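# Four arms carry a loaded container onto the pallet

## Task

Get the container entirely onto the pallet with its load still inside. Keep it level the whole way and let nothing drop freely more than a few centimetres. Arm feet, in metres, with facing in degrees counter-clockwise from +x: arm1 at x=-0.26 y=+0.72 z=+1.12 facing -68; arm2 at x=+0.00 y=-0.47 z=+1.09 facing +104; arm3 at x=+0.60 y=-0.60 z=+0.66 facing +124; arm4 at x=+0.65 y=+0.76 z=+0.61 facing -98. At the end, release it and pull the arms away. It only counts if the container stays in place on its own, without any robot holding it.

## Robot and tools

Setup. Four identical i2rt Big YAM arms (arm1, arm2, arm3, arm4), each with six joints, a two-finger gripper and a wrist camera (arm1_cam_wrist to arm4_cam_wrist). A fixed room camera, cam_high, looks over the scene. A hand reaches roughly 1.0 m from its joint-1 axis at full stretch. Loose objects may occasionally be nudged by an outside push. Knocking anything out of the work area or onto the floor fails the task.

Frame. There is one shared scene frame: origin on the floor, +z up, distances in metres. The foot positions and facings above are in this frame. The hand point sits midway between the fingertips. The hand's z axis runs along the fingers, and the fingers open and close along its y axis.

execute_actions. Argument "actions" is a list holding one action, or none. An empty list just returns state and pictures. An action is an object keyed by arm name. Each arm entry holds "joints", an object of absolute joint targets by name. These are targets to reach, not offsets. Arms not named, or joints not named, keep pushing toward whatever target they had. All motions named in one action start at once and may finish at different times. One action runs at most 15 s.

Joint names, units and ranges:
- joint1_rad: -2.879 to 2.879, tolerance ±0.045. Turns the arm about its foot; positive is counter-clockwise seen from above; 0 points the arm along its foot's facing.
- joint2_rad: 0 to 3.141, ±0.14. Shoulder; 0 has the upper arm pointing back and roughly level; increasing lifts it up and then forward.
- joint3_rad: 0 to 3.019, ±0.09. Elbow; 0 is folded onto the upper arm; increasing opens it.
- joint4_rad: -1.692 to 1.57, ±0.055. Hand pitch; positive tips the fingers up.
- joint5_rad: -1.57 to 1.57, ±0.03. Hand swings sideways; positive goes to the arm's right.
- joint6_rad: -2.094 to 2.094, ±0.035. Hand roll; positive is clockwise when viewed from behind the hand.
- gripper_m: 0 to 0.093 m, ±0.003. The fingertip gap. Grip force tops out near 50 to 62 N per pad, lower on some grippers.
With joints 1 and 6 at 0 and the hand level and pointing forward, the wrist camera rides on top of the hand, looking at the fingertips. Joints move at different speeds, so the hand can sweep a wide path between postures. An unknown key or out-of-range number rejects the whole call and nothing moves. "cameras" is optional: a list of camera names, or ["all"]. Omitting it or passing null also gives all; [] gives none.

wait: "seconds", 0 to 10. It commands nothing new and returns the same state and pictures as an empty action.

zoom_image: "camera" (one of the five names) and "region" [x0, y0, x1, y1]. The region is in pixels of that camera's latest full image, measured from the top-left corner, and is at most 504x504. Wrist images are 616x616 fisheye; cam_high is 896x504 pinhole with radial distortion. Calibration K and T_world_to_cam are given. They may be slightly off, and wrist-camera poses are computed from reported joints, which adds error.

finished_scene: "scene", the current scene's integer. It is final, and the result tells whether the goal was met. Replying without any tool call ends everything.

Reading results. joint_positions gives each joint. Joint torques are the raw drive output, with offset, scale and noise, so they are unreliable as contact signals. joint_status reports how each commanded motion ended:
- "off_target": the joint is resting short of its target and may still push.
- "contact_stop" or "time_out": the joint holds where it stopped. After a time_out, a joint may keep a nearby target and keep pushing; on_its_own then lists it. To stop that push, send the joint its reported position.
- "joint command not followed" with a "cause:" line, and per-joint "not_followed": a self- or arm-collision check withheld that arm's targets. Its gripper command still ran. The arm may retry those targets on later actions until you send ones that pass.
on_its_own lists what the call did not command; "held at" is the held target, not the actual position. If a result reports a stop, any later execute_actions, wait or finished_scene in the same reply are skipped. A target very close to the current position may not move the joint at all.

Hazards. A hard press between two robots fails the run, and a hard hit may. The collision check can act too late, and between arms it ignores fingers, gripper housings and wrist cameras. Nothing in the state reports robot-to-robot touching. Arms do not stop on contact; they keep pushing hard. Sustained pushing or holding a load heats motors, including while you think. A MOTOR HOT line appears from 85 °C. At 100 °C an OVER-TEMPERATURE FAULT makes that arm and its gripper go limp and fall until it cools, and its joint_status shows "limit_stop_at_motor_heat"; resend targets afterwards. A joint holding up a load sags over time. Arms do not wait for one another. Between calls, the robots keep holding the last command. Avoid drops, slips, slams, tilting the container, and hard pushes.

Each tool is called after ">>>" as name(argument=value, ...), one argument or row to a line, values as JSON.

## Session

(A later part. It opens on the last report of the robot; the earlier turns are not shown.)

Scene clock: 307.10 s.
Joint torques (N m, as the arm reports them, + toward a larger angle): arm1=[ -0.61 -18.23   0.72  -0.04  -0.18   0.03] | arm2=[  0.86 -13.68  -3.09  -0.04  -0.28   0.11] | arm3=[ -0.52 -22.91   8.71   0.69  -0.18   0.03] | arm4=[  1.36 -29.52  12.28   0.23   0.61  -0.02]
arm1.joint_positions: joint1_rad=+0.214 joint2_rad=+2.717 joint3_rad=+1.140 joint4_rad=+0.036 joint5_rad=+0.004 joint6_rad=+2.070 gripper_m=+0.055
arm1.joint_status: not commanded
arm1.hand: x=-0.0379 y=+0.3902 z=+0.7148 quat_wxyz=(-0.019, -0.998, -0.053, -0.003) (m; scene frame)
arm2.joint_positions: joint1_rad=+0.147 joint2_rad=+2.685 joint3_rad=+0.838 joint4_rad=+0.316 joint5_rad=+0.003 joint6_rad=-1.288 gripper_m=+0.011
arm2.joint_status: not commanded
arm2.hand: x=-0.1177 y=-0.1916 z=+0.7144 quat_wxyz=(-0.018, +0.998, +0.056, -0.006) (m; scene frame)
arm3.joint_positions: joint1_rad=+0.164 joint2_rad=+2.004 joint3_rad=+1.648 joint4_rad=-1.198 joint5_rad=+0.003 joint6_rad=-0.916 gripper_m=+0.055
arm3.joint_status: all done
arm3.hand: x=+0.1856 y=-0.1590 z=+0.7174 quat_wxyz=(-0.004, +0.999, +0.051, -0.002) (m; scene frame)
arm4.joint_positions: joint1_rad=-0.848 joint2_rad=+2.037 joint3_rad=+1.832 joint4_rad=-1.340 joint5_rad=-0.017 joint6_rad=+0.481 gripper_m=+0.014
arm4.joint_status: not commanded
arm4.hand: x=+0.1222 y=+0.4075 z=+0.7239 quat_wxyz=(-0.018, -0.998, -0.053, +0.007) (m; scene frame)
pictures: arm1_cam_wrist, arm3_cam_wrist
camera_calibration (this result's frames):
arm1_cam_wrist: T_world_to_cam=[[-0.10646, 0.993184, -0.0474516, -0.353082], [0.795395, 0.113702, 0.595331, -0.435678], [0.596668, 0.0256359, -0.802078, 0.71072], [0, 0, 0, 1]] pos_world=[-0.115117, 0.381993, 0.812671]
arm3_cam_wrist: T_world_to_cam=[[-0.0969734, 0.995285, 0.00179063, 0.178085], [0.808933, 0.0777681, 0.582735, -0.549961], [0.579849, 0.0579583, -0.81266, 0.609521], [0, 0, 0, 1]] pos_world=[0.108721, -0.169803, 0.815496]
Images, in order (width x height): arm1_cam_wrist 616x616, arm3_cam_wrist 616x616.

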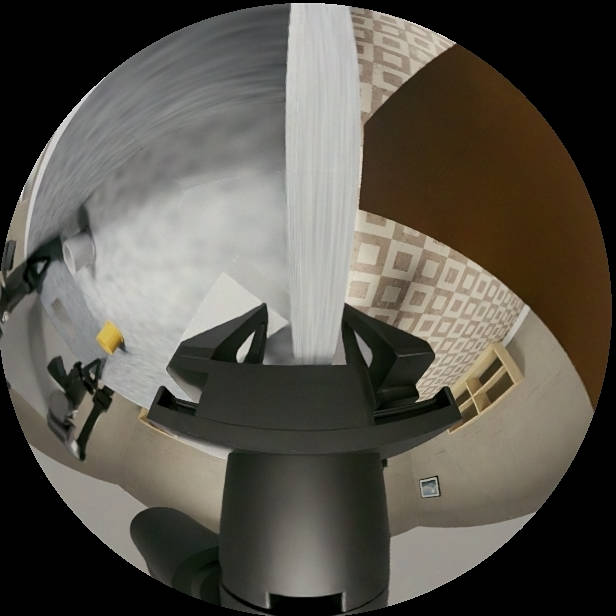

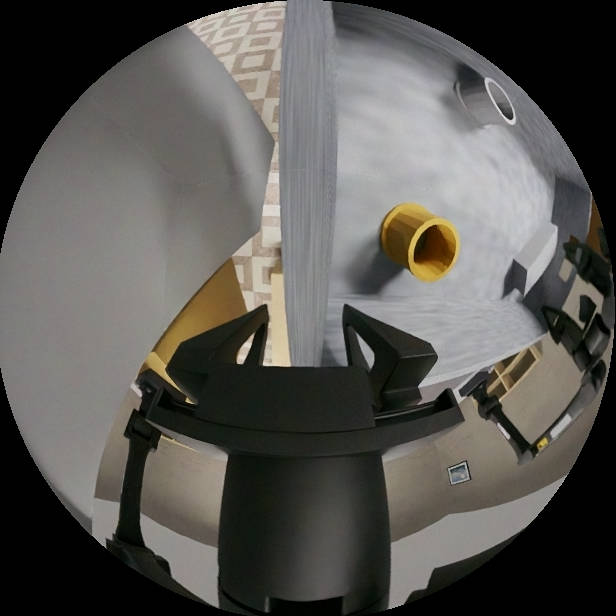

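Four quarter steps.

>>> execute_actions(
  actions=[
    {"arm4":{"joints":{"joint1_rad":-0.82,"joint2_rad":1.878,"joint3_rad":1.77,"joint4_rad":-1.31,"joint6_rad":0.52}},"arm2":{"joints":{"joint1_rad":0.037,"joint3_rad":0.81,"joint4_rad":0.33,"joint6_rad":-1.41}}},
  ],
  cameras=[],
)

>>> execute_actions(
  actions=[
    {"arm4":{"joints":{"joint1_rad":-0.793,"joint2_rad":1.81,"joint3_rad":1.655,"joint4_rad":-1.27,"joint6_rad":0.547}},"arm2":{"joints":{"joint1_rad":-0.08,"joint3_rad":0.80,"joint4_rad":0.34,"joint6_rad":-1.525}}},
  ],
  cameras=[],
)

>>> execute_actions(
  actions=[
    {"arm4":{"joints":{"joint1_rad":-0.764,"joint2_rad":1.745,"joint3_rad":1.55,"joint4_rad":-1.237,"joint6_rad":0.577}},"arm2":{"joints":{"joint1_rad":-0.195,"joint6_rad":-1.64}}},
  ],
  cameras=[],
)

>>> execute_actions(
  actions=[
    {"arm4":{"joints":{"joint1_rad":-0.732,"joint2_rad":1.68,"joint3_rad":1.452,"joint4_rad":-1.207,"joint6_rad":0.608}},"arm2":{"joints":{"joint1_rad":-0.308,"joint3_rad":0.815,"joint4_rad":0.33,"joint6_rad":-1.753}}},
  ],
  cameras=["arm3_cam_wrist","arm1_cam_wrist"],
)

Scene clock: 318.63 s.
Joint torques (N m, as the arm reports them, + toward a larger angle): arm1=[ -0.55 -18.17   0.69   0.    -0.18   0.03] | arm2=[  0.97 -13.75  -4.29   0.29  -0.04  -0.02] | arm3=[ -0.4  -22.93   8.72   0.68  -0.19   0.04] | arm4=[  2.65 -28.72   9.97   0.29   0.49   0.41]
arm1.joint_positions: joint1_rad=+0.214 joint2_rad=+2.717 joint3_rad=+1.140 joint4_rad=+0.036 joint5_rad=+0.004 joint6_rad=+2.070 gripper_m=+0.055
arm1.joint_status: not commanded
arm1.hand: x=-0.0379 y=+0.3902 z=+0.7148 quat_wxyz=(-0.019, -0.998, -0.053, -0.003) (m; scene frame)
arm2.joint_positions: joint1_rad=+0.040 joint2_rad=+2.685 joint3_rad=+0.829 joint4_rad=+0.328 joint5_rad=-0.001 joint6_rad=-1.404 gripper_m=+0.011
arm2.joint_status: all done
arm2.hand: x=-0.0877 y=-0.1839 z=+0.7154 quat_wxyz=(-0.019, +0.998, +0.061, -0.006) (m; scene frame)
arm3.joint_positions: joint1_rad=+0.164 joint2_rad=+2.004 joint3_rad=+1.648 joint4_rad=-1.198 joint5_rad=+0.003 joint6_rad=-0.916 gripper_m=+0.055
arm3.joint_status: not commanded
arm3.hand: x=+0.1856 y=-0.1590 z=+0.7174 quat_wxyz=(-0.004, +0.999, +0.051, -0.002) (m; scene frame)
arm4.joint_positions: joint1_rad=-0.837 joint2_rad=+1.972 joint3_rad=+1.732 joint4_rad=-1.312 joint5_rad=-0.013 joint6_rad=+0.487 gripper_m=+0.014
arm4.joint_status: all done
arm4.hand: x=+0.1463 y=+0.4166 z=+0.7253 quat_wxyz=(-0.015, -0.998, -0.055, +0.005) (m; scene frame)
pictures: none
No camera images: the call's "cameras" was empty. Leave "cameras" out to get every camera's image.

Scene clock: 319.43 s.
Joint torques (N m, as the arm reports them, + toward a larger angle): arm1=[ -0.6  -18.23   0.7   -0.02  -0.18   0.03] | arm2=[  0.43 -13.65  -3.89   0.53  -0.14   0.02] | arm3=[ -0.45 -22.9    8.72   0.69  -0.18   0.03] | arm4=[  2.58 -26.94   9.91   0.3    0.5    0.36]
arm1.joint_positions: joint1_rad=+0.214 joint2_rad=+2.717 joint3_rad=+1.140 joint4_rad=+0.036 joint5_rad=+0.004 joint6_rad=+2.070 gripper_m=+0.055
arm1.joint_status: not commanded
arm1.hand: x=-0.0379 y=+0.3902 z=+0.7148 quat_wxyz=(-0.019, -0.998, -0.053, -0.003) (m; scene frame)
arm2.joint_positions: joint1_rad=-0.078 joint2_rad=+2.685 joint3_rad=+0.816 joint4_rad=+0.337 joint5_rad=-0.003 joint6_rad=-1.521 gripper_m=+0.011
arm2.joint_status: all done
arm2.hand: x=-0.0532 y=-0.1819 z=+0.7168 quat_wxyz=(-0.017, +0.998, +0.060, -0.004) (m; scene frame)
arm3.joint_positions: joint1_rad=+0.164 joint2_rad=+2.004 joint3_rad=+1.648 joint4_rad=-1.198 joint5_rad=+0.003 joint6_rad=-0.916 gripper_m=+0.055
arm3.joint_status: not commanded
arm3.hand: x=+0.1856 y=-0.1590 z=+0.7174 quat_wxyz=(-0.004, +0.999, +0.051, -0.002) (m; scene frame)
arm4.joint_positions: joint1_rad=-0.807 joint2_rad=+1.896 joint3_rad=+1.616 joint4_rad=-1.273 joint5_rad=-0.014 joint6_rad=+0.518 gripper_m=+0.014
arm4.joint_status: all done
arm4.hand: x=+0.1810 y=+0.4183 z=+0.7255 quat_wxyz=(-0.015, -0.998, -0.055, +0.004) (m; scene frame)
pictures: none
No camera images: the call's "cameras" was empty. Leave "cameras" out to get every camera's image.

Scene clock: 320.27 s.
Joint torques (N m, as the arm reports them, + toward a larger angle): arm1=[ -0.55 -18.31   0.68  -0.03  -0.18   0.02] | arm2=[  0.93 -12.9   -3.91   0.39   0.11   0.01] | arm3=[ -0.39 -22.92   8.74   0.65  -0.18   0.03] | arm4=[  1.67 -25.48   9.84   0.11   0.52   0.33]
arm1.joint_positions: joint1_rad=+0.214 joint2_rad=+2.717 joint3_rad=+1.140 joint4_rad=+0.036 joint5_rad=+0.004 joint6_rad=+2.070 gripper_m=+0.055
arm1.joint_status: not commanded
arm1.hand: x=-0.0379 y=+0.3902 z=+0.7148 quat_wxyz=(-0.019, -0.998, -0.053, -0.003) (m; scene frame)
arm2.joint_positions: joint1_rad=-0.195 joint2_rad=+2.685 joint3_rad=+0.813 joint4_rad=+0.337 joint5_rad=-0.007 joint6_rad=-1.636 gripper_m=+0.011
arm2.joint_status: all done
arm2.hand: x=-0.0201 y=-0.1800 z=+0.7171 quat_wxyz=(-0.016, +0.998, +0.059, -0.003) (m; scene frame)
arm3.joint_positions: joint1_rad=+0.164 joint2_rad=+2.004 joint3_rad=+1.648 joint4_rad=-1.198 joint5_rad=+0.003 joint6_rad=-0.916 gripper_m=+0.055
arm3.joint_status: not commanded
arm3.hand: x=+0.1856 y=-0.1590 z=+0.7174 quat_wxyz=(-0.004, +0.999, +0.051, -0.002) (m; scene frame)
arm4.joint_positions: joint1_rad=-0.774 joint2_rad=+1.827 joint3_rad=+1.510 joint4_rad=-1.236 joint5_rad=-0.014 joint6_rad=+0.552 gripper_m=+0.014
arm4.joint_status: all done
arm4.hand: x=+0.2144 y=+0.4202 z=+0.7240 quat_wxyz=(-0.015, -0.998, -0.055, +0.003) (m; scene frame)
pictures: none
No camera images: the call's "cameras" was empty. Leave "cameras" out to get every camera's image.

Scene clock: 321.13 s.
Joint torques (N m, as the arm reports them, + toward a larger angle): arm1=[ -0.55 -18.16   0.71  -0.01  -0.19   0.03] | arm2=[  0.84 -13.88  -2.98   0.13   0.23   0.04] | arm3=[ -0.44 -22.9    8.72   0.66  -0.19   0.03] | arm4=[  1.57 -23.8    9.73   0.1    0.55   0.26]
arm1.joint_positions: joint1_rad=+0.214 joint2_rad=+2.717 joint3_rad=+1.140 joint4_rad=+0.036 joint5_rad=+0.004 joint6_rad=+2.070 gripper_m=+0.055
arm1.joint_status: not commanded
arm1.hand: x=-0.0379 y=+0.3902 z=+0.7148 quat_wxyz=(-0.019, -0.998, -0.053, -0.003) (m; scene frame)
arm2.joint_positions: joint1_rad=-0.310 joint2_rad=+2.685 joint3_rad=+0.818 joint4_rad=+0.335 joint5_rad=-0.010 joint6_rad=-1.750 gripper_m=+0.011
arm2.joint_status: all done
arm2.hand: x=+0.0127 y=-0.1773 z=+0.7165 quat_wxyz=(-0.018, +0.998, +0.058, -0.003) (m; scene frame)
arm3.joint_positions: joint1_rad=+0.164 joint2_rad=+2.004 joint3_rad=+1.648 joint4_rad=-1.198 joint5_rad=+0.003 joint6_rad=-0.916 gripper_m=+0.055
arm3.joint_status: not commanded
arm3.hand: x=+0.1856 y=-0.1590 z=+0.7174 quat_wxyz=(-0.004, +0.999, +0.051, -0.002) (m; scene frame)
arm4.joint_positions: joint1_rad=-0.737 joint2_rad=+1.759 joint3_rad=+1.413 joint4_rad=-1.206 joint5_rad=-0.014 joint6_rad=+0.591 gripper_m=+0.014
arm4.joint_status: all done
arm4.hand: x=+0.2481 y=+0.4221 z=+0.7241 quat_wxyz=(-0.016, -0.998, -0.054, +0.004) (m; scene frame)
pictures: arm1_cam_wrist, arm3_cam_wrist
camera_calibration (this result's frames):
arm1_cam_wrist: T_world_to_cam=[[-0.10646, 0.993184, -0.0474516, -0.353082], [0.795395, 0.113702, 0.595331, -0.435678], [0.596668, 0.0256359, -0.802078, 0.71072], [0, 0, 0, 1]] pos_world=[-0.115117, 0.381993, 0.812671]
arm3_cam_wrist: T_world_to_cam=[[-0.0969734, 0.995285, 0.00179063, 0.178085], [0.808933, 0.0777681, 0.582735, -0.549961], [0.579849, 0.0579583, -0.81266, 0.609521], [0, 0, 0, 1]] pos_world=[0.108721, -0.169803, 0.815496]
Images, in order (width x height): arm1_cam_wrist 616x616, arm3_cam_wrist 616x616.

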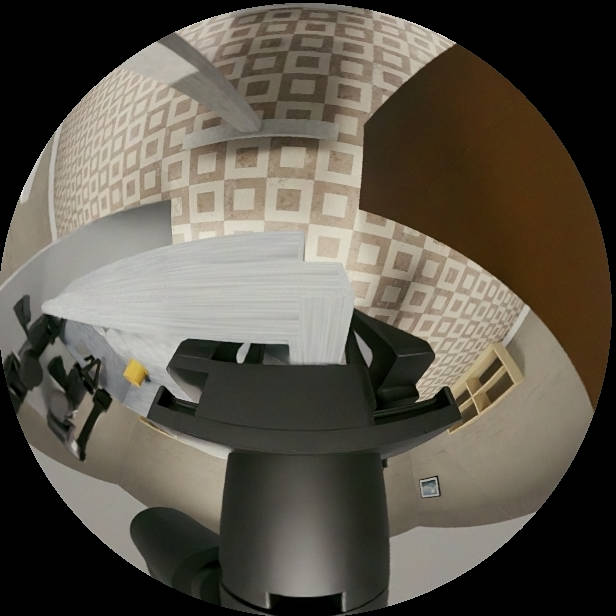

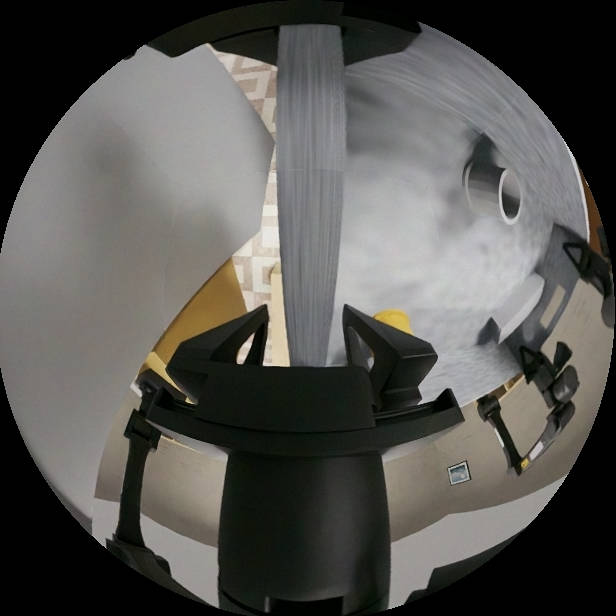

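>>> execute_actions(
  actions=[
    {"arm1":{"joints":{"gripper_m":0}},"arm3":{"joints":{"gripper_m":0}}},
  ],
  cameras=[],
)

>>> execute_actions(
  actions=[
    {"arm4":{"joints":{"joint2_rad":1.76,"joint3_rad":1.425}},"arm3":{"joints":{"joint2_rad":1.88,"joint3_rad":1.74}},"arm1":{"joints":{"joint2_rad":2.65}},"arm2":{"joints":{"joint2_rad":2.71,"joint3_rad":0.83}}},
  ],
  cameras=[],
)

>>> execute_actions(
  actions=[
    {"arm4":{"joints":{"gripper_m":0.055}}},
  ],
  cameras=[],
)

>>> execute_actions(
  actions=[
    {"arm4":{"joints":{"joint1_rad":-0.77,"joint2_rad":1.83,"joint3_rad":1.54,"joint4_rad":-1.25,"joint6_rad":0.54}}},
  ],
  cameras=[],
)

>>> execute_actions(
  actions=[
    {"arm4":{"joints":{"joint1_rad":-0.81,"joint2_rad":1.93,"joint3_rad":1.69,"joint4_rad":-1.30,"joint6_rad":0.5}}},
  ],
  cameras=[],
)

>>> execute_actions(
  actions=[
    {"arm4":{"joints":{"joint1_rad":-0.842,"joint2_rad":2.03,"joint3_rad":1.85,"joint4_rad":-1.36,"joint6_rad":0.47}}},
  ],
  cameras=["arm4_cam_wrist"],
)

Scene clock: 329.63 s.
Joint torques (N m, as the arm reports them, + toward a larger angle): arm1=[ -1.04 -18.05   1.07  -0.17  -0.18   0.08] | arm2=[  0.7  -14.07  -2.88  -0.05   0.21   0.01] | arm3=[ -0.2  -22.58   8.72   0.53  -0.41   0.05] | arm4=[  1.46 -23.85   9.81   0.06   0.58   0.25]
arm1.joint_positions: joint1_rad=+0.216 joint2_rad=+2.717 joint3_rad=+1.135 joint4_rad=+0.039 joint5_rad=+0.005 joint6_rad=+2.067 gripper_m=+0.013
arm1.joint_status: gripper_m off_target (ended at +0.013, target +0.000)
arm1.hand: x=-0.0385 y=+0.3924 z=+0.7148 quat_wxyz=(-0.019, -0.998, -0.056, -0.002) (m; scene frame)
arm2.joint_positions: joint1_rad=-0.310 joint2_rad=+2.685 joint3_rad=+0.818 joint4_rad=+0.334 joint5_rad=-0.010 joint6_rad=-1.750 gripper_m=+0.011
arm2.joint_status: not commanded
arm2.hand: x=+0.0126 y=-0.1775 z=+0.7165 quat_wxyz=(-0.018, +0.998, +0.059, -0.003) (m; scene frame)
arm3.joint_positions: joint1_rad=+0.165 joint2_rad=+2.004 joint3_rad=+1.648 joint4_rad=-1.195 joint5_rad=+0.007 joint6_rad=-0.916 gripper_m=+0.013
arm3.joint_status: gripper_m off_target (ended at +0.013, target +0.000)
arm3.hand: x=+0.1854 y=-0.1582 z=+0.7174 quat_wxyz=(-0.007, +0.999, +0.051, -0.001) (m; scene frame)
arm4.joint_positions: joint1_rad=-0.738 joint2_rad=+1.759 joint3_rad=+1.413 joint4_rad=-1.205 joint5_rad=-0.015 joint6_rad=+0.591 gripper_m=+0.014
arm4.joint_status: not commanded
arm4.hand: x=+0.2480 y=+0.4220 z=+0.7241 quat_wxyz=(-0.016, -0.998, -0.053, +0.004) (m; scene frame)
pictures: none
No camera images: the call's "cameras" was empty. Leave "cameras" out to get every camera's image.

Scene clock: 331.53 s.
Joint torques (N m, as the arm reports them, + toward a larger angle): arm1=[ -0.71 -22.65   1.06  -0.16  -0.22   0.07] | arm2=[ 1.18 -8.97 -1.77 -0.04  0.19  0.06] | arm3=[ -0.51 -33.68  13.94   0.43  -0.41   0.04] | arm4=[  1.43 -17.49   7.95   0.04   0.58   0.27]
arm1.joint_positions: joint1_rad=+0.216 joint2_rad=+2.714 joint3_rad=+1.135 joint4_rad=+0.039 joint5_rad=+0.006 joint6_rad=+2.067 gripper_m=+0.013
arm1.joint_status: all done
arm1.hand: x=-0.0381 y=+0.3915 z=+0.7156 quat_wxyz=(-0.020, -0.998, -0.056, -0.003) (m; scene frame)
arm2.joint_positions: joint1_rad=-0.310 joint2_rad=+2.690 joint3_rad=+0.819 joint4_rad=+0.337 joint5_rad=-0.010 joint6_rad=-1.750 gripper_m=+0.011
arm2.joint_status: all done
arm2.hand: x=+0.0125 y=-0.1787 z=+0.7149 quat_wxyz=(-0.017, +0.998, +0.059, -0.003) (m; scene frame)
arm3.joint_positions: joint1_rad=+0.165 joint2_rad=+1.999 joint3_rad=+1.648 joint4_rad=-1.191 joint5_rad=+0.007 joint6_rad=-0.916 gripper_m=+0.013
arm3.joint_status: joint3_rad time_out (moved +0.000 of +0.092); the others done
arm3.on_its_own: joint3_rad reads +1.648 and still pushes toward +1.740 since a time_out
arm3.hand: x=+0.1845 y=-0.1572 z=+0.7204 quat_wxyz=(-0.010, +0.999, +0.051, -0.004) (m; scene frame)
arm4.joint_positions: joint1_rad=-0.738 joint2_rad=+1.761 joint3_rad=+1.411 joint4_rad=-1.204 joint5_rad=-0.015 joint6_rad=+0.591 gripper_m=+0.014
arm4.joint_status: all done
arm4.hand: x=+0.2486 y=+0.4225 z=+0.7219 quat_wxyz=(-0.015, -0.998, -0.053, +0.002) (m; scene frame)
pictures: none
No camera images: the call's "cameras" was empty. Leave "cameras" out to get every camera's image.

not run: a stop came earlier in this reply.

not run: a stop came earlier in this reply.

not run: a stop came earlier in this reply.

not run: a stop came earlier in this reply.

>>> execute_actions(
  actions=[
    {"arm4":{"joints":{"gripper_m":0.055}}},
  ],
  cameras=[],
)

>>> execute_actions(
  actions=[
    {"arm4":{"joints":{"joint1_rad":-0.78,"joint2_rad":1.85,"joint3_rad":1.57,"joint4_rad":-1.26,"joint6_rad":0.53}}},
  ],
  cameras=[],
)

>>> execute_actions(
  actions=[
    {"arm4":{"joints":{"joint1_rad":-0.815,"joint2_rad":1.94,"joint3_rad":1.705,"joint4_rad":-1.31,"joint6_rad":0.5}}},
  ],
  cameras=[],
)

>>> execute_actions(
  actions=[
    {"arm4":{"joints":{"joint1_rad":-0.842,"joint2_rad":2.03,"joint3_rad":1.85,"joint4_rad":-1.36,"joint6_rad":0.47}}},
  ],
  cameras=["arm4_cam_wrist"],
)

Scene clock: 337.87 s.
Joint torques (N m, as the arm reports them, + toward a larger angle): arm1=[ -0.74 -22.44   1.04  -0.16  -0.33   0.05] | arm2=[ 0.66 -9.56 -2.01 -0.07  0.33  0.03] | arm3=[ -0.49 -33.75  13.93   0.33  -0.34   0.04] | arm4=[  1.74 -17.52   7.84   0.14   0.24   0.26]
arm1.joint_positions: joint1_rad=+0.216 joint2_rad=+2.714 joint3_rad=+1.135 joint4_rad=+0.039 joint5_rad=+0.008 joint6_rad=+2.067 gripper_m=+0.013
arm1.joint_status: not commanded
arm1.hand: x=-0.0384 y=+0.3912 z=+0.7156 quat_wxyz=(-0.020, -0.998, -0.056, -0.001) (m; scene frame)
arm2.joint_positions: joint1_rad=-0.310 joint2_rad=+2.690 joint3_rad=+0.819 joint4_rad=+0.337 joint5_rad=-0.013 joint6_rad=-1.750 gripper_m=+0.011
arm2.joint_status: not commanded
arm2.hand: x=+0.0119 y=-0.1787 z=+0.7149 quat_wxyz=(-0.017, +0.998, +0.059, -0.005) (m; scene frame)
arm3.joint_positions: joint1_rad=+0.165 joint2_rad=+1.999 joint3_rad=+1.648 joint4_rad=-1.187 joint5_rad=+0.006 joint6_rad=-0.916 gripper_m=+0.013
arm3.joint_status: not commanded
arm3.on_its_own: joint3_rad reads +1.648 and still pushes toward +1.740 since a time_out
arm3.hand: x=+0.1838 y=-0.1568 z=+0.7204 quat_wxyz=(-0.011, +0.999, +0.051, -0.006) (m; scene frame)
arm4.joint_positions: joint1_rad=-0.738 joint2_rad=+1.761 joint3_rad=+1.411 joint4_rad=-1.204 joint5_rad=-0.005 joint6_rad=+0.591 gripper_m=+0.055
arm4.joint_status: all done
arm4.hand: x=+0.2474 y=+0.4239 z=+0.7219 quat_wxyz=(-0.011, -0.999, -0.053, +0.005) (m; scene frame)
pictures: none
No camera images: the call's "cameras" was empty. Leave "cameras" out to get every camera's image.

Scene clock: 338.73 s.
Joint torques (N m, as the arm reports them, + toward a larger angle): arm1=[ -0.8  -22.59   1.04  -0.17  -0.34   0.07] | arm2=[ 0.85 -9.65 -1.75 -0.05  0.4   0.06] | arm3=[ -0.46 -33.66  13.93   0.31  -0.34   0.04] | arm4=[  1.25 -19.25  10.64  -0.35   0.19  -0.07]
arm1.joint_positions: joint1_rad=+0.216 joint2_rad=+2.714 joint3_rad=+1.135 joint4_rad=+0.039 joint5_rad=+0.008 joint6_rad=+2.067 gripper_m=+0.013
arm1.joint_status: not commanded
arm1.hand: x=-0.0384 y=+0.3912 z=+0.7156 quat_wxyz=(-0.020, -0.998, -0.056, -0.001) (m; scene frame)
arm2.joint_positions: joint1_rad=-0.310 joint2_rad=+2.690 joint3_rad=+0.819 joint4_rad=+0.337 joint5_rad=-0.013 joint6_rad=-1.750 gripper_m=+0.011
arm2.joint_status: not commanded
arm2.hand: x=+0.0119 y=-0.1787 z=+0.7149 quat_wxyz=(-0.017, +0.998, +0.059, -0.005) (m; scene frame)
arm3.joint_positions: joint1_rad=+0.165 joint2_rad=+1.999 joint3_rad=+1.648 joint4_rad=-1.187 joint5_rad=+0.006 joint6_rad=-0.916 gripper_m=+0.013
arm3.joint_status: not commanded
arm3.on_its_own: joint3_rad reads +1.648 and still pushes toward +1.740 since a time_out
arm3.hand: x=+0.1838 y=-0.1568 z=+0.7204 quat_wxyz=(-0.011, +0.999, +0.051, -0.006) (m; scene frame)
arm4.joint_positions: joint1_rad=-0.783 joint2_rad=+1.853 joint3_rad=+1.520 joint4_rad=-1.247 joint5_rad=-0.004 joint6_rad=+0.547 gripper_m=+0.055
arm4.joint_status: all done
arm4.hand: x=+0.2100 y=+0.4256 z=+0.7138 quat_wxyz=(-0.003, -0.999, -0.052, -0.005) (m; scene frame)
pictures: none
No camera images: the call's "cameras" was empty. Leave "cameras" out to get every camera's image.

Scene clock: 339.53 s.
Joint torques (N m, as the arm reports them, + toward a larger angle): arm1=[ -0.84 -22.75   1.06  -0.18  -0.33   0.07] | arm2=[-0.03 -9.37 -1.82 -0.05  0.43 -0.02] | arm3=[ -0.47 -33.67  13.94   0.31  -0.34   0.04] | arm4=[  1.04 -20.1   10.77  -0.4    0.19  -0.06]
arm1.joint_positions: joint1_rad=+0.216 joint2_rad=+2.714 joint3_rad=+1.135 joint4_rad=+0.039 joint5_rad=+0.008 joint6_rad=+2.067 gripper_m=+0.013
arm1.joint_status: not commanded
arm1.hand: x=-0.0384 y=+0.3912 z=+0.7156 quat_wxyz=(-0.020, -0.998, -0.056, -0.001) (m; scene frame)
arm2.joint_positions: joint1_rad=-0.310 joint2_rad=+2.690 joint3_rad=+0.819 joint4_rad=+0.337 joint5_rad=-0.013 joint6_rad=-1.750 gripper_m=+0.011
arm2.joint_status: not commanded
arm2.hand: x=+0.0119 y=-0.1787 z=+0.7149 quat_wxyz=(-0.017, +0.998, +0.059, -0.005) (m; scene frame)
arm3.joint_positions: joint1_rad=+0.165 joint2_rad=+1.999 joint3_rad=+1.648 joint4_rad=-1.187 joint5_rad=+0.006 joint6_rad=-0.916 gripper_m=+0.013
arm3.joint_status: not commanded
arm3.on_its_own: joint3_rad reads +1.648 and still pushes toward +1.740 since a time_out
arm3.hand: x=+0.1838 y=-0.1568 z=+0.7204 quat_wxyz=(-0.011, +0.999, +0.051, -0.006) (m; scene frame)
arm4.joint_positions: joint1_rad=-0.816 joint2_rad=+1.934 joint3_rad=+1.654 joint4_rad=-1.297 joint5_rad=-0.004 joint6_rad=+0.517 gripper_m=+0.055
arm4.joint_status: all done
arm4.hand: x=+0.1713 y=+0.4200 z=+0.7186 quat_wxyz=(-0.004, -0.999, -0.051, -0.003) (m; scene frame)
pictures: none
No camera images: the call's "cameras" was empty. Leave "cameras" out to get every camera's image.

Scene clock: 340.43 s.
Joint torques (N m, as the arm reports them, + toward a larger angle): arm1=[ -0.72 -22.66   1.05  -0.16  -0.34   0.06] | arm2=[ 0.94 -8.87 -1.87 -0.21  0.38  0.05] | arm3=[ -0.49 -33.73  13.91   0.31  -0.34   0.04] | arm4=[  1.15 -21.61  10.97  -0.36   0.18  -0.08]
arm1.joint_positions: joint1_rad=+0.216 joint2_rad=+2.714 joint3_rad=+1.135 joint4_rad=+0.039 joint5_rad=+0.008 joint6_rad=+2.067 gripper_m=+0.013
arm1.joint_status: not commanded
arm1.hand: x=-0.0384 y=+0.3912 z=+0.7156 quat_wxyz=(-0.020, -0.998, -0.056, -0.001) (m; scene frame)
arm2.joint_positions: joint1_rad=-0.310 joint2_rad=+2.690 joint3_rad=+0.819 joint4_rad=+0.337 joint5_rad=-0.013 joint6_rad=-1.750 gripper_m=+0.011
arm2.joint_status: not commanded
arm2.hand: x=+0.0119 y=-0.1787 z=+0.7149 quat_wxyz=(-0.017, +0.998, +0.059, -0.005) (m; scene frame)
arm3.joint_positions: joint1_rad=+0.165 joint2_rad=+1.999 joint3_rad=+1.648 joint4_rad=-1.187 joint5_rad=+0.006 joint6_rad=-0.916 gripper_m=+0.013
arm3.joint_status: not commanded
arm3.on_its_own: joint3_rad reads +1.648 and still pushes toward +1.740 since a time_out
arm3.hand: x=+0.1838 y=-0.1568 z=+0.7204 quat_wxyz=(-0.011, +0.999, +0.051, -0.006) (m; scene frame)
arm4.joint_positions: joint1_rad=-0.841 joint2_rad=+2.027 joint3_rad=+1.797 joint4_rad=-1.347 joint5_rad=-0.004 joint6_rad=+0.487 gripper_m=+0.055
arm4.joint_status: all done
arm4.hand: x=+0.1340 y=+0.4129 z=+0.7173 quat_wxyz=(-0.004, -0.999, -0.053, -0.003) (m; scene frame)
pictures: arm4_cam_wrist
camera_calibration (this result's frames):
arm4_cam_wrist: T_world_to_cam=[[-0.111323, 0.993706, -0.0124574, -0.388538], [0.802878, 0.0973184, 0.588147, -0.5665], [0.585657, 0.0554728, -0.808658, 0.599732], [0, 0, 0, 1]] pos_world=[0.0603398, 0.407955, 0.813324]
Images, in order (width x height): arm4_cam_wrist 616x616.

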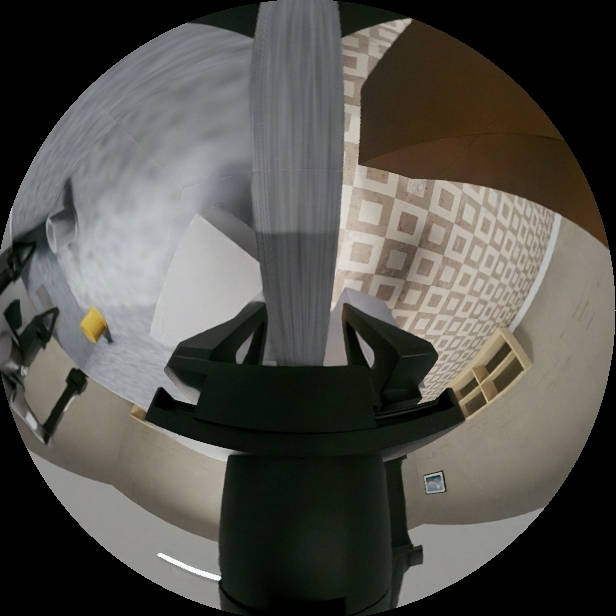

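>>> execute_actions(
  actions=[
    {"arm4":{"joints":{"gripper_m":0}}},
  ],
  cameras=[],
)

>>> execute_actions(
  actions=[
    {"arm4":{"joints":{"joint2_rad":1.935,"joint3_rad":1.865}},"arm3":{"joints":{"joint2_rad":1.93,"joint3_rad":1.705}},"arm1":{"joints":{"joint2_rad":2.70}},"arm2":{"joints":{"joint2_rad":2.69,"joint3_rad":0.82}}},
  ],
  cameras=["cam_high"],
)

Scene clock: 365.90 s.
Joint torques (N m, as the arm reports them, + toward a larger angle): arm1=[ -0.65 -22.01   1.13  -0.16  -0.34   0.06] | arm2=[ 0.59 -9.57 -1.59  0.15  0.34  0.  ] | arm3=[ -0.26 -33.56  13.93   0.29  -0.34   0.03] | arm4=[  1.26 -21.35  10.79  -0.33   1.04  -0.01]
arm1.joint_positions: joint1_rad=+0.216 joint2_rad=+2.714 joint3_rad=+1.134 joint4_rad=+0.039 joint5_rad=+0.008 joint6_rad=+2.067 gripper_m=+0.013
arm1.joint_status: not commanded
arm1.hand: x=-0.0386 y=+0.3914 z=+0.7159 quat_wxyz=(-0.020, -0.998, -0.056, -0.001) (m; scene frame)
arm2.joint_positions: joint1_rad=-0.310 joint2_rad=+2.691 joint3_rad=+0.819 joint4_rad=+0.337 joint5_rad=-0.012 joint6_rad=-1.750 gripper_m=+0.011
arm2.joint_status: not commanded
arm2.hand: x=+0.0121 y=-0.1788 z=+0.7148 quat_wxyz=(-0.017, +0.998, +0.059, -0.004) (m; scene frame)
arm3.joint_positions: joint1_rad=+0.165 joint2_rad=+1.999 joint3_rad=+1.648 joint4_rad=-1.188 joint5_rad=+0.006 joint6_rad=-0.916 gripper_m=+0.013
arm3.joint_status: not commanded
arm3.on_its_own: joint3_rad reads +1.648 and still pushes toward +1.740 since a time_out
arm3.hand: x=+0.1838 y=-0.1571 z=+0.7204 quat_wxyz=(-0.011, +0.999, +0.051, -0.006) (m; scene frame)
arm4.joint_positions: joint1_rad=-0.844 joint2_rad=+2.027 joint3_rad=+1.801 joint4_rad=-1.346 joint5_rad=-0.030 joint6_rad=+0.481 gripper_m=+0.012
arm4.joint_status: gripper_m off_target (ended at +0.012, target +0.000)
arm4.hand: x=+0.1345 y=+0.4096 z=+0.7182 quat_wxyz=(-0.017, -0.998, -0.055, -0.008) (m; scene frame)
pictures: none
No camera images: the call's "cameras" was empty. Leave "cameras" out to get every camera's image.

Scene clock: 366.53 s.
Joint torques (N m, as the arm reports them, + toward a larger angle): arm1=[ -0.84 -18.01   1.22  -0.17  -0.29   0.07] | arm2=[  0.23 -11.45  -2.69  -0.21   0.26   0.01] | arm3=[ -0.49 -29.11  11.49   0.35  -0.41   0.04] | arm4=[  1.24 -29.08  11.79  -0.4    1.04   0.  ]
arm1.joint_positions: joint1_rad=+0.216 joint2_rad=+2.715 joint3_rad=+1.134 joint4_rad=+0.039 joint5_rad=+0.007 joint6_rad=+2.067 gripper_m=+0.013
arm1.joint_status: all done
arm1.hand: x=-0.0390 y=+0.3923 z=+0.7152 quat_wxyz=(-0.019, -0.998, -0.056, -0.001) (m; scene frame)
arm2.joint_positions: joint1_rad=-0.310 joint2_rad=+2.690 joint3_rad=+0.819 joint4_rad=+0.337 joint5_rad=-0.010 joint6_rad=-1.750 gripper_m=+0.011
arm2.joint_status: all done
arm2.hand: x=+0.0124 y=-0.1784 z=+0.7150 quat_wxyz=(-0.018, +0.998, +0.059, -0.003) (m; scene frame)
arm3.joint_positions: joint1_rad=+0.165 joint2_rad=+1.999 joint3_rad=+1.648 joint4_rad=-1.188 joint5_rad=+0.008 joint6_rad=-0.916 gripper_m=+0.013
arm3.joint_status: all done
arm3.hand: x=+0.1840 y=-0.1569 z=+0.7201 quat_wxyz=(-0.011, +0.999, +0.051, -0.005) (m; scene frame)
arm4.joint_positions: joint1_rad=-0.844 joint2_rad=+2.024 joint3_rad=+1.801 joint4_rad=-1.346 joint5_rad=-0.030 joint6_rad=+0.480 gripper_m=+0.012
arm4.joint_status: all done
arm4.hand: x=+0.1342 y=+0.4094 z=+0.7208 quat_wxyz=(-0.018, -0.998, -0.055, -0.006) (m; scene frame)
pictures: cam_high
Images, in order (width x height): cam_high 896x504.

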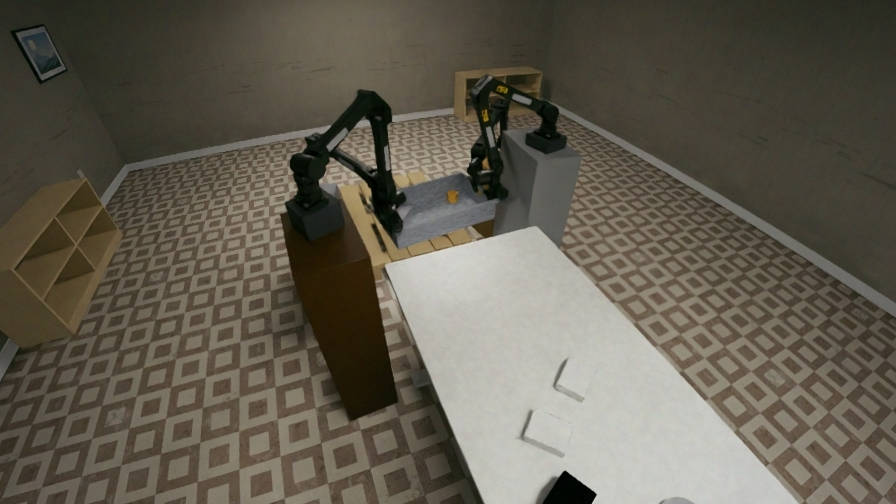

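>>> execute_actions(
  actions=[
    {"arm1":{"joints":{"gripper_m":0.06}},"arm2":{"joints":{"gripper_m":0.06}}},
  ],
  cameras=["cam_high"],
)

>>> execute_actions(
  actions=[
    {"arm1":{"joints":{"joint2_rad":2.595,"joint3_rad":1.058,"joint4_rad":0.006}},"arm2":{"joints":{"joint2_rad":2.567,"joint3_rad":0.738,"joint4_rad":0.293}}},
  ],
  cameras=[],
)

>>> execute_actions(
  actions=[
    {"arm1":{"joints":{"joint2_rad":2.455,"joint3_rad":0.976,"joint4_rad":-0.053}},"arm2":{"joints":{"joint2_rad":2.40,"joint3_rad":0.65,"joint4_rad":0.214}}},
  ],
  cameras=["cam_high"],
)

Scene clock: 374.83 s.
Joint torques (N m, as the arm reports them, + toward a larger angle): arm1=[ -0.73 -17.51   0.63  -0.12  -0.18   0.06] | arm2=[  0.75 -11.08  -2.89   0.02  -0.02   0.06] | arm3=[ -0.54 -29.23  11.49   0.35  -0.46   0.04] | arm4=[  1.65 -29.1   11.83  -0.39   1.12   0.01]
arm1.joint_positions: joint1_rad=+0.216 joint2_rad=+2.715 joint3_rad=+1.140 joint4_rad=+0.039 joint5_rad=+0.004 joint6_rad=+2.067 gripper_m=+0.060
arm1.joint_status: all done
arm1.hand: x=-0.0365 y=+0.3895 z=+0.7152 quat_wxyz=(-0.021, -0.998, -0.056, -0.004) (m; scene frame)
arm2.joint_positions: joint1_rad=-0.310 joint2_rad=+2.689 joint3_rad=+0.819 joint4_rad=+0.337 joint5_rad=-0.003 joint6_rad=-1.750 gripper_m=+0.060
arm2.joint_status: all done
arm2.hand: x=+0.0137 y=-0.1782 z=+0.7152 quat_wxyz=(-0.017, +0.998, +0.058, +0.000) (m; scene frame)
arm3.joint_positions: joint1_rad=+0.165 joint2_rad=+1.999 joint3_rad=+1.648 joint4_rad=-1.188 joint5_rad=+0.009 joint6_rad=-0.916 gripper_m=+0.013
arm3.joint_status: not commanded
arm3.hand: x=+0.1841 y=-0.1568 z=+0.7201 quat_wxyz=(-0.012, +0.999, +0.051, -0.004) (m; scene frame)
arm4.joint_positions: joint1_rad=-0.845 joint2_rad=+2.024 joint3_rad=+1.801 joint4_rad=-1.346 joint5_rad=-0.033 joint6_rad=+0.478 gripper_m=+0.012
arm4.joint_status: not commanded
arm4.hand: x=+0.1341 y=+0.4096 z=+0.7208 quat_wxyz=(-0.019, -0.998, -0.056, -0.007) (m; scene frame)
pictures: cam_high
Images, in order (width x height): cam_high 896x504.

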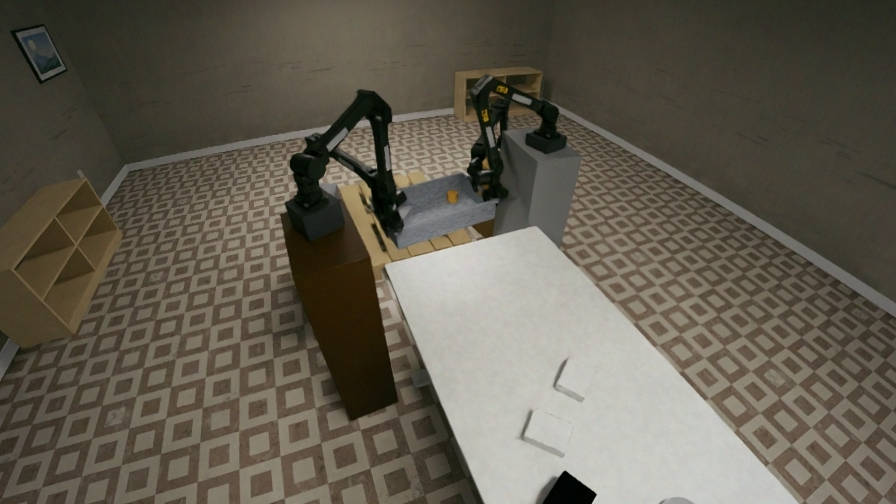

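Scene clock: 375.70 s.
Joint torques (N m, as the arm reports them, + toward a larger angle): arm1=[ -0.74 -16.1    0.59  -0.03  -0.18   0.07] | arm2=[  0.85 -10.01  -2.62   0.19  -0.03   0.  ] | arm3=[ -0.51 -29.28  11.51   0.32  -0.48   0.04] | arm4=[  1.51 -28.93  11.81  -0.37   1.13   0.02]
arm1.joint_positions: joint1_rad=+0.216 joint2_rad=+2.600 joint3_rad=+1.059 joint4_rad=+0.017 joint5_rad=+0.004 joint6_rad=+2.067 gripper_m=+0.060
arm1.joint_status: all done
arm1.hand: x=-0.0348 y=+0.3879 z=+0.7578 quat_wxyz=(-0.026, -0.998, -0.056, -0.007) (m; scene frame)
arm2.joint_positions: joint1_rad=-0.310 joint2_rad=+2.558 joint3_rad=+0.744 joint4_rad=+0.299 joint5_rad=-0.003 joint6_rad=-1.750 gripper_m=+0.060
arm2.joint_status: all done
arm2.hand: x=+0.0142 y=-0.1702 z=+0.7572 quat_wxyz=(-0.026, +0.998, +0.058, +0.002) (m; scene frame)
arm3.joint_positions: joint1_rad=+0.165 joint2_rad=+1.999 joint3_rad=+1.648 joint4_rad=-1.188 joint5_rad=+0.009 joint6_rad=-0.916 gripper_m=+0.013
arm3.joint_status: not commanded
arm3.hand: x=+0.1841 y=-0.1568 z=+0.7201 quat_wxyz=(-0.012, +0.999, +0.051, -0.004) (m; scene frame)
arm4.joint_positions: joint1_rad=-0.845 joint2_rad=+2.024 joint3_rad=+1.801 joint4_rad=-1.346 joint5_rad=-0.033 joint6_rad=+0.478 gripper_m=+0.012
arm4.joint_status: not commanded
arm4.hand: x=+0.1341 y=+0.4096 z=+0.7208 quat_wxyz=(-0.019, -0.998, -0.056, -0.007) (m; scene frame)
pictures: none
No camera images: the call's "cameras" was empty. Leave "cameras" out to get every camera's image.

Scene clock: 376.67 s.
Joint torques (N m, as the arm reports them, + toward a larger angle): arm1=[ -0.66 -16.95   1.31  -0.16  -0.18   0.07] | arm2=[  0.27 -10.11  -1.18   0.08  -0.05   0.  ] | arm3=[ -0.48 -29.25  11.49   0.35  -0.48   0.04] | arm4=[  1.19 -29.02  11.85  -0.4    1.12   0.02]
arm1.joint_positions: joint1_rad=+0.216 joint2_rad=+2.457 joint3_rad=+0.976 joint4_rad=-0.044 joint5_rad=+0.004 joint6_rad=+2.067 gripper_m=+0.060
arm1.joint_status: all done
arm1.hand: x=-0.0344 y=+0.3884 z=+0.8091 quat_wxyz=(-0.026, -0.998, -0.056, -0.007) (m; scene frame)
arm2.joint_positions: joint1_rad=-0.310 joint2_rad=+2.390 joint3_rad=+0.650 joint4_rad=+0.219 joint5_rad=-0.003 joint6_rad=-1.750 gripper_m=+0.060
arm2.joint_status: all done
arm2.hand: x=+0.0140 y=-0.1739 z=+0.8082 quat_wxyz=(-0.023, +0.998, +0.058, +0.001) (m; scene frame)
arm3.joint_positions: joint1_rad=+0.165 joint2_rad=+1.999 joint3_rad=+1.648 joint4_rad=-1.188 joint5_rad=+0.009 joint6_rad=-0.916 gripper_m=+0.013
arm3.joint_status: not commanded
arm3.hand: x=+0.1841 y=-0.1568 z=+0.7201 quat_wxyz=(-0.012, +0.999, +0.051, -0.004) (m; scene frame)
arm4.joint_positions: joint1_rad=-0.845 joint2_rad=+2.024 joint3_rad=+1.801 joint4_rad=-1.346 joint5_rad=-0.033 joint6_rad=+0.478 gripper_m=+0.012
arm4.joint_status: not commanded
arm4.hand: x=+0.1341 y=+0.4096 z=+0.7208 quat_wxyz=(-0.019, -0.998, -0.056, -0.007) (m; scene frame)
pictures: cam_high
Images, in order (width x height): cam_high 896x504.

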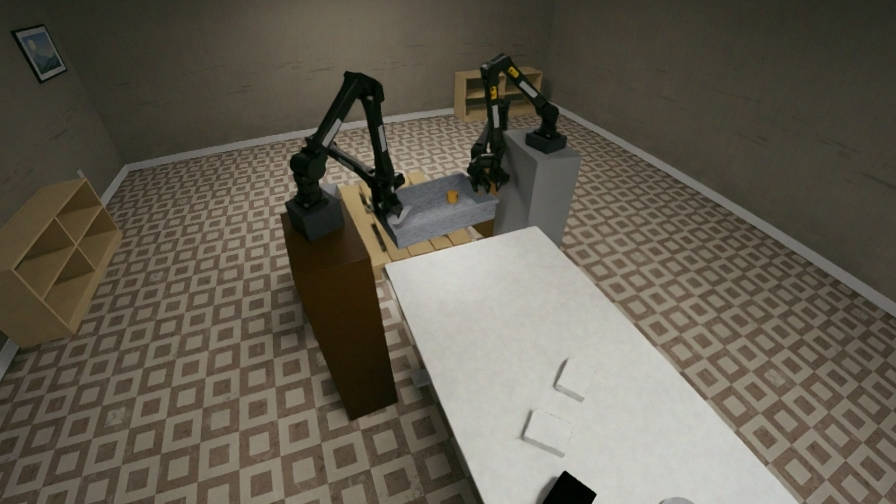

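>>> execute_actions(
  actions=[
    {"arm3":{"joints":{"joint1_rad":0.118,"joint2_rad":1.91,"joint3_rad":1.585,"joint4_rad":-1.11,"joint6_rad":-0.965}},"arm4":{"joints":{"joint1_rad":-0.80,"joint2_rad":1.87,"joint3_rad":1.685,"joint4_rad":-1.24,"joint6_rad":0.53}}},
  ],
  cameras=[],
)

>>> execute_actions(
  actions=[
    {"arm3":{"joints":{"joint1_rad":0.076,"joint2_rad":1.89,"joint3_rad":1.483,"joint4_rad":-1.03,"joint6_rad":-1.005}},"arm4":{"joints":{"joint1_rad":-0.76,"joint2_rad":1.827,"joint3_rad":1.542,"joint4_rad":-1.14,"joint6_rad":0.575}}},
  ],
  cameras=[],
)

>>> execute_actions(
  actions=[
    {"arm3":{"joints":{"joint1_rad":-0.023,"joint2_rad":1.886,"joint3_rad":1.303,"joint4_rad":-0.865,"joint6_rad":-1.09}},"arm4":{"joints":{"joint1_rad":-0.67,"joint2_rad":1.772,"joint3_rad":1.288,"joint4_rad":-0.95,"joint6_rad":0.68}}},
  ],
  cameras=[],
)

>>> execute_actions(
  actions=[
    {"arm3":{"joints":{"joint1_rad":-0.137,"joint2_rad":1.92,"joint3_rad":1.167,"joint4_rad":-0.70,"joint6_rad":-1.19}},"arm4":{"joints":{"joint1_rad":-0.558,"joint2_rad":1.762,"joint3_rad":1.08,"joint4_rad":-0.765,"joint6_rad":0.805}}},
  ],
  cameras=["cam_high"],
)

Scene clock: 404.27 s.
Joint torques (N m, as the arm reports them, + toward a larger angle): arm1=[ -0.74 -16.32   1.15  -0.1   -0.17   0.06] | arm2=[  0.73 -10.04  -1.36   0.01  -0.05   0.  ] | arm3=[ -0.83 -28.62   9.97   0.46  -0.51  -0.05] | arm4=[  2.44 -28.36   9.76   0.26   1.25   0.29]
arm1.joint_positions: joint1_rad=+0.216 joint2_rad=+2.457 joint3_rad=+0.976 joint4_rad=-0.044 joint5_rad=+0.004 joint6_rad=+2.067 gripper_m=+0.060
arm1.joint_status: not commanded
arm1.hand: x=-0.0344 y=+0.3884 z=+0.8091 quat_wxyz=(-0.026, -0.998, -0.056, -0.007) (m; scene frame)
arm2.joint_positions: joint1_rad=-0.310 joint2_rad=+2.390 joint3_rad=+0.650 joint4_rad=+0.219 joint5_rad=-0.003 joint6_rad=-1.750 gripper_m=+0.060
arm2.joint_status: not commanded
arm2.hand: x=+0.0140 y=-0.1739 z=+0.8082 quat_wxyz=(-0.023, +0.998, +0.058, +0.001) (m; scene frame)
arm3.joint_positions: joint1_rad=+0.126 joint2_rad=+1.981 joint3_rad=+1.546 joint4_rad=-1.108 joint5_rad=+0.010 joint6_rad=-0.948 gripper_m=+0.013
arm3.joint_status: all done
arm3.hand: x=+0.2141 y=-0.1553 z=+0.6945 quat_wxyz=(-0.011, +0.999, +0.048, -0.002) (m; scene frame)
arm4.joint_positions: joint1_rad=-0.818 joint2_rad=+1.964 joint3_rad=+1.646 joint4_rad=-1.243 joint5_rad=-0.036 joint6_rad=+0.510 gripper_m=+0.012
arm4.joint_status: all done
arm4.hand: x=+0.1659 y=+0.4111 z=+0.6987 quat_wxyz=(-0.022, -0.998, -0.053, -0.005) (m; scene frame)
pictures: none
No camera images: the call's "cameras" was empty. Leave "cameras" out to get every camera's image.

Scene clock: 405.23 s.
Joint torques (N m, as the arm reports them, + toward a larger angle): arm1=[ -0.78 -16.3    1.13  -0.13  -0.18   0.06] | arm2=[ 0.47 -9.3  -1.53  0.16 -0.01  0.03] | arm3=[ -0.77 -27.57   9.74   0.54  -0.36  -0.12] | arm4=[  2.68 -26.58   9.55   0.25   1.23   0.27]
arm1.joint_positions: joint1_rad=+0.216 joint2_rad=+2.457 joint3_rad=+0.976 joint4_rad=-0.044 joint5_rad=+0.004 joint6_rad=+2.067 gripper_m=+0.060
arm1.joint_status: not commanded
arm1.hand: x=-0.0344 y=+0.3884 z=+0.8091 quat_wxyz=(-0.026, -0.998, -0.056, -0.007) (m; scene frame)
arm2.joint_positions: joint1_rad=-0.310 joint2_rad=+2.390 joint3_rad=+0.650 joint4_rad=+0.219 joint5_rad=-0.003 joint6_rad=-1.750 gripper_m=+0.060
arm2.joint_status: not commanded
arm2.hand: x=+0.0140 y=-0.1739 z=+0.8082 quat_wxyz=(-0.023, +0.998, +0.058, +0.001) (m; scene frame)
arm3.joint_positions: joint1_rad=+0.085 joint2_rad=+1.958 joint3_rad=+1.443 joint4_rad=-1.029 joint5_rad=+0.006 joint6_rad=-0.984 gripper_m=+0.013
arm3.joint_status: all done
arm3.hand: x=+0.2465 y=-0.1571 z=+0.6726 quat_wxyz=(-0.010, +0.999, +0.045, -0.003) (m; scene frame)
arm4.joint_positions: joint1_rad=-0.780 joint2_rad=+1.916 joint3_rad=+1.503 joint4_rad=-1.144 joint5_rad=-0.036 joint6_rad=+0.557 gripper_m=+0.012
arm4.joint_status: all done
arm4.hand: x=+0.2018 y=+0.4097 z=+0.6741 quat_wxyz=(-0.023, -0.999, -0.049, -0.005) (m; scene frame)
pictures: none
No camera images: the call's "cameras" was empty. Leave "cameras" out to get every camera's image.

Scene clock: 406.33 s.
Joint torques (N m, as the arm reports them, + toward a larger angle): arm1=[ -0.69 -16.23   1.15  -0.13  -0.18   0.06] | arm2=[ 0.76 -9.52 -1.48  0.1  -0.02  0.03] | arm3=[ -0.47 -24.69   9.44   0.46  -0.28  -0.02] | arm4=[  2.24 -24.06   9.15   0.22   1.14   0.23]
arm1.joint_positions: joint1_rad=+0.216 joint2_rad=+2.457 joint3_rad=+0.976 joint4_rad=-0.044 joint5_rad=+0.004 joint6_rad=+2.067 gripper_m=+0.060
arm1.joint_status: not commanded
arm1.hand: x=-0.0344 y=+0.3884 z=+0.8091 quat_wxyz=(-0.026, -0.998, -0.056, -0.007) (m; scene frame)
arm2.joint_positions: joint1_rad=-0.310 joint2_rad=+2.390 joint3_rad=+0.650 joint4_rad=+0.219 joint5_rad=-0.003 joint6_rad=-1.750 gripper_m=+0.060
arm2.joint_status: not commanded
arm2.hand: x=+0.0140 y=-0.1739 z=+0.8082 quat_wxyz=(-0.023, +0.998, +0.058, +0.001) (m; scene frame)
arm3.joint_positions: joint1_rad=-0.019 joint2_rad=+1.937 joint3_rad=+1.256 joint4_rad=-0.865 joint5_rad=+0.004 joint6_rad=-1.076 gripper_m=+0.013
arm3.joint_status: all done
arm3.hand: x=+0.3174 y=-0.1596 z=+0.6245 quat_wxyz=(-0.008, +0.999, +0.039, -0.002) (m; scene frame)
arm4.joint_positions: joint1_rad=-0.685 joint2_rad=+1.851 joint3_rad=+1.245 joint4_rad=-0.951 joint5_rad=-0.033 joint6_rad=+0.666 gripper_m=+0.012
arm4.joint_status: all done
arm4.hand: x=+0.2791 y=+0.4085 z=+0.6217 quat_wxyz=(-0.021, -0.999, -0.042, -0.005) (m; scene frame)
pictures: none
No camera images: the call's "cameras" was empty. Leave "cameras" out to get every camera's image.

Scene clock: 407.40 s.
Joint torques (N m, as the arm reports them, + toward a larger angle): arm1=[ -0.67 -16.3    1.14  -0.12  -0.18   0.06] | arm2=[ 0.53 -9.   -1.28  0.16 -0.09  0.03] | arm3=[ -0.15 -23.51   8.36   0.39  -0.23  -0.02] | arm4=[  2.08 -21.34   8.45   0.08   1.03   0.17]
arm1.joint_positions: joint1_rad=+0.216 joint2_rad=+2.457 joint3_rad=+0.976 joint4_rad=-0.044 joint5_rad=+0.004 joint6_rad=+2.067 gripper_m=+0.060
arm1.joint_status: not commanded
arm1.hand: x=-0.0344 y=+0.3884 z=+0.8091 quat_wxyz=(-0.026, -0.998, -0.056, -0.007) (m; scene frame)
arm2.joint_positions: joint1_rad=-0.310 joint2_rad=+2.390 joint3_rad=+0.650 joint4_rad=+0.219 joint5_rad=-0.003 joint6_rad=-1.750 gripper_m=+0.060
arm2.joint_status: not commanded
arm2.hand: x=+0.0140 y=-0.1739 z=+0.8082 quat_wxyz=(-0.023, +0.998, +0.058, +0.001) (m; scene frame)
arm3.joint_positions: joint1_rad=-0.136 joint2_rad=+1.970 joint3_rad=+1.122 joint4_rad=-0.699 joint5_rad=+0.003 joint6_rad=-1.177 gripper_m=+0.013
arm3.joint_status: all done
arm3.hand: x=+0.3854 y=-0.1598 z=+0.5724 quat_wxyz=(-0.009, +0.999, +0.032, -0.001) (m; scene frame)
arm4.joint_positions: joint1_rad=-0.571 joint2_rad=+1.830 joint3_rad=+1.035 joint4_rad=-0.763 joint5_rad=-0.028 joint6_rad=+0.797 gripper_m=+0.013
arm4.joint_status: all done
arm4.hand: x=+0.3558 y=+0.4100 z=+0.5699 quat_wxyz=(-0.018, -0.999, -0.034, -0.006) (m; scene frame)
pictures: cam_high
Images, in order (width x height): cam_high 896x504.

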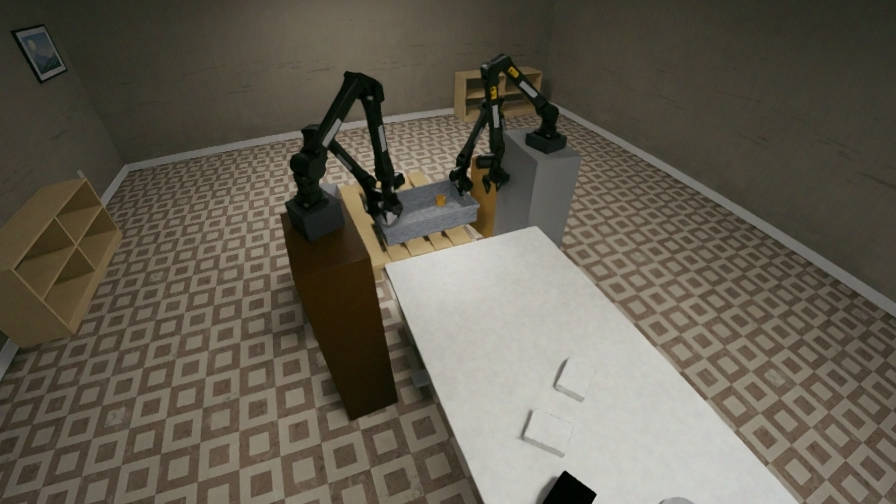

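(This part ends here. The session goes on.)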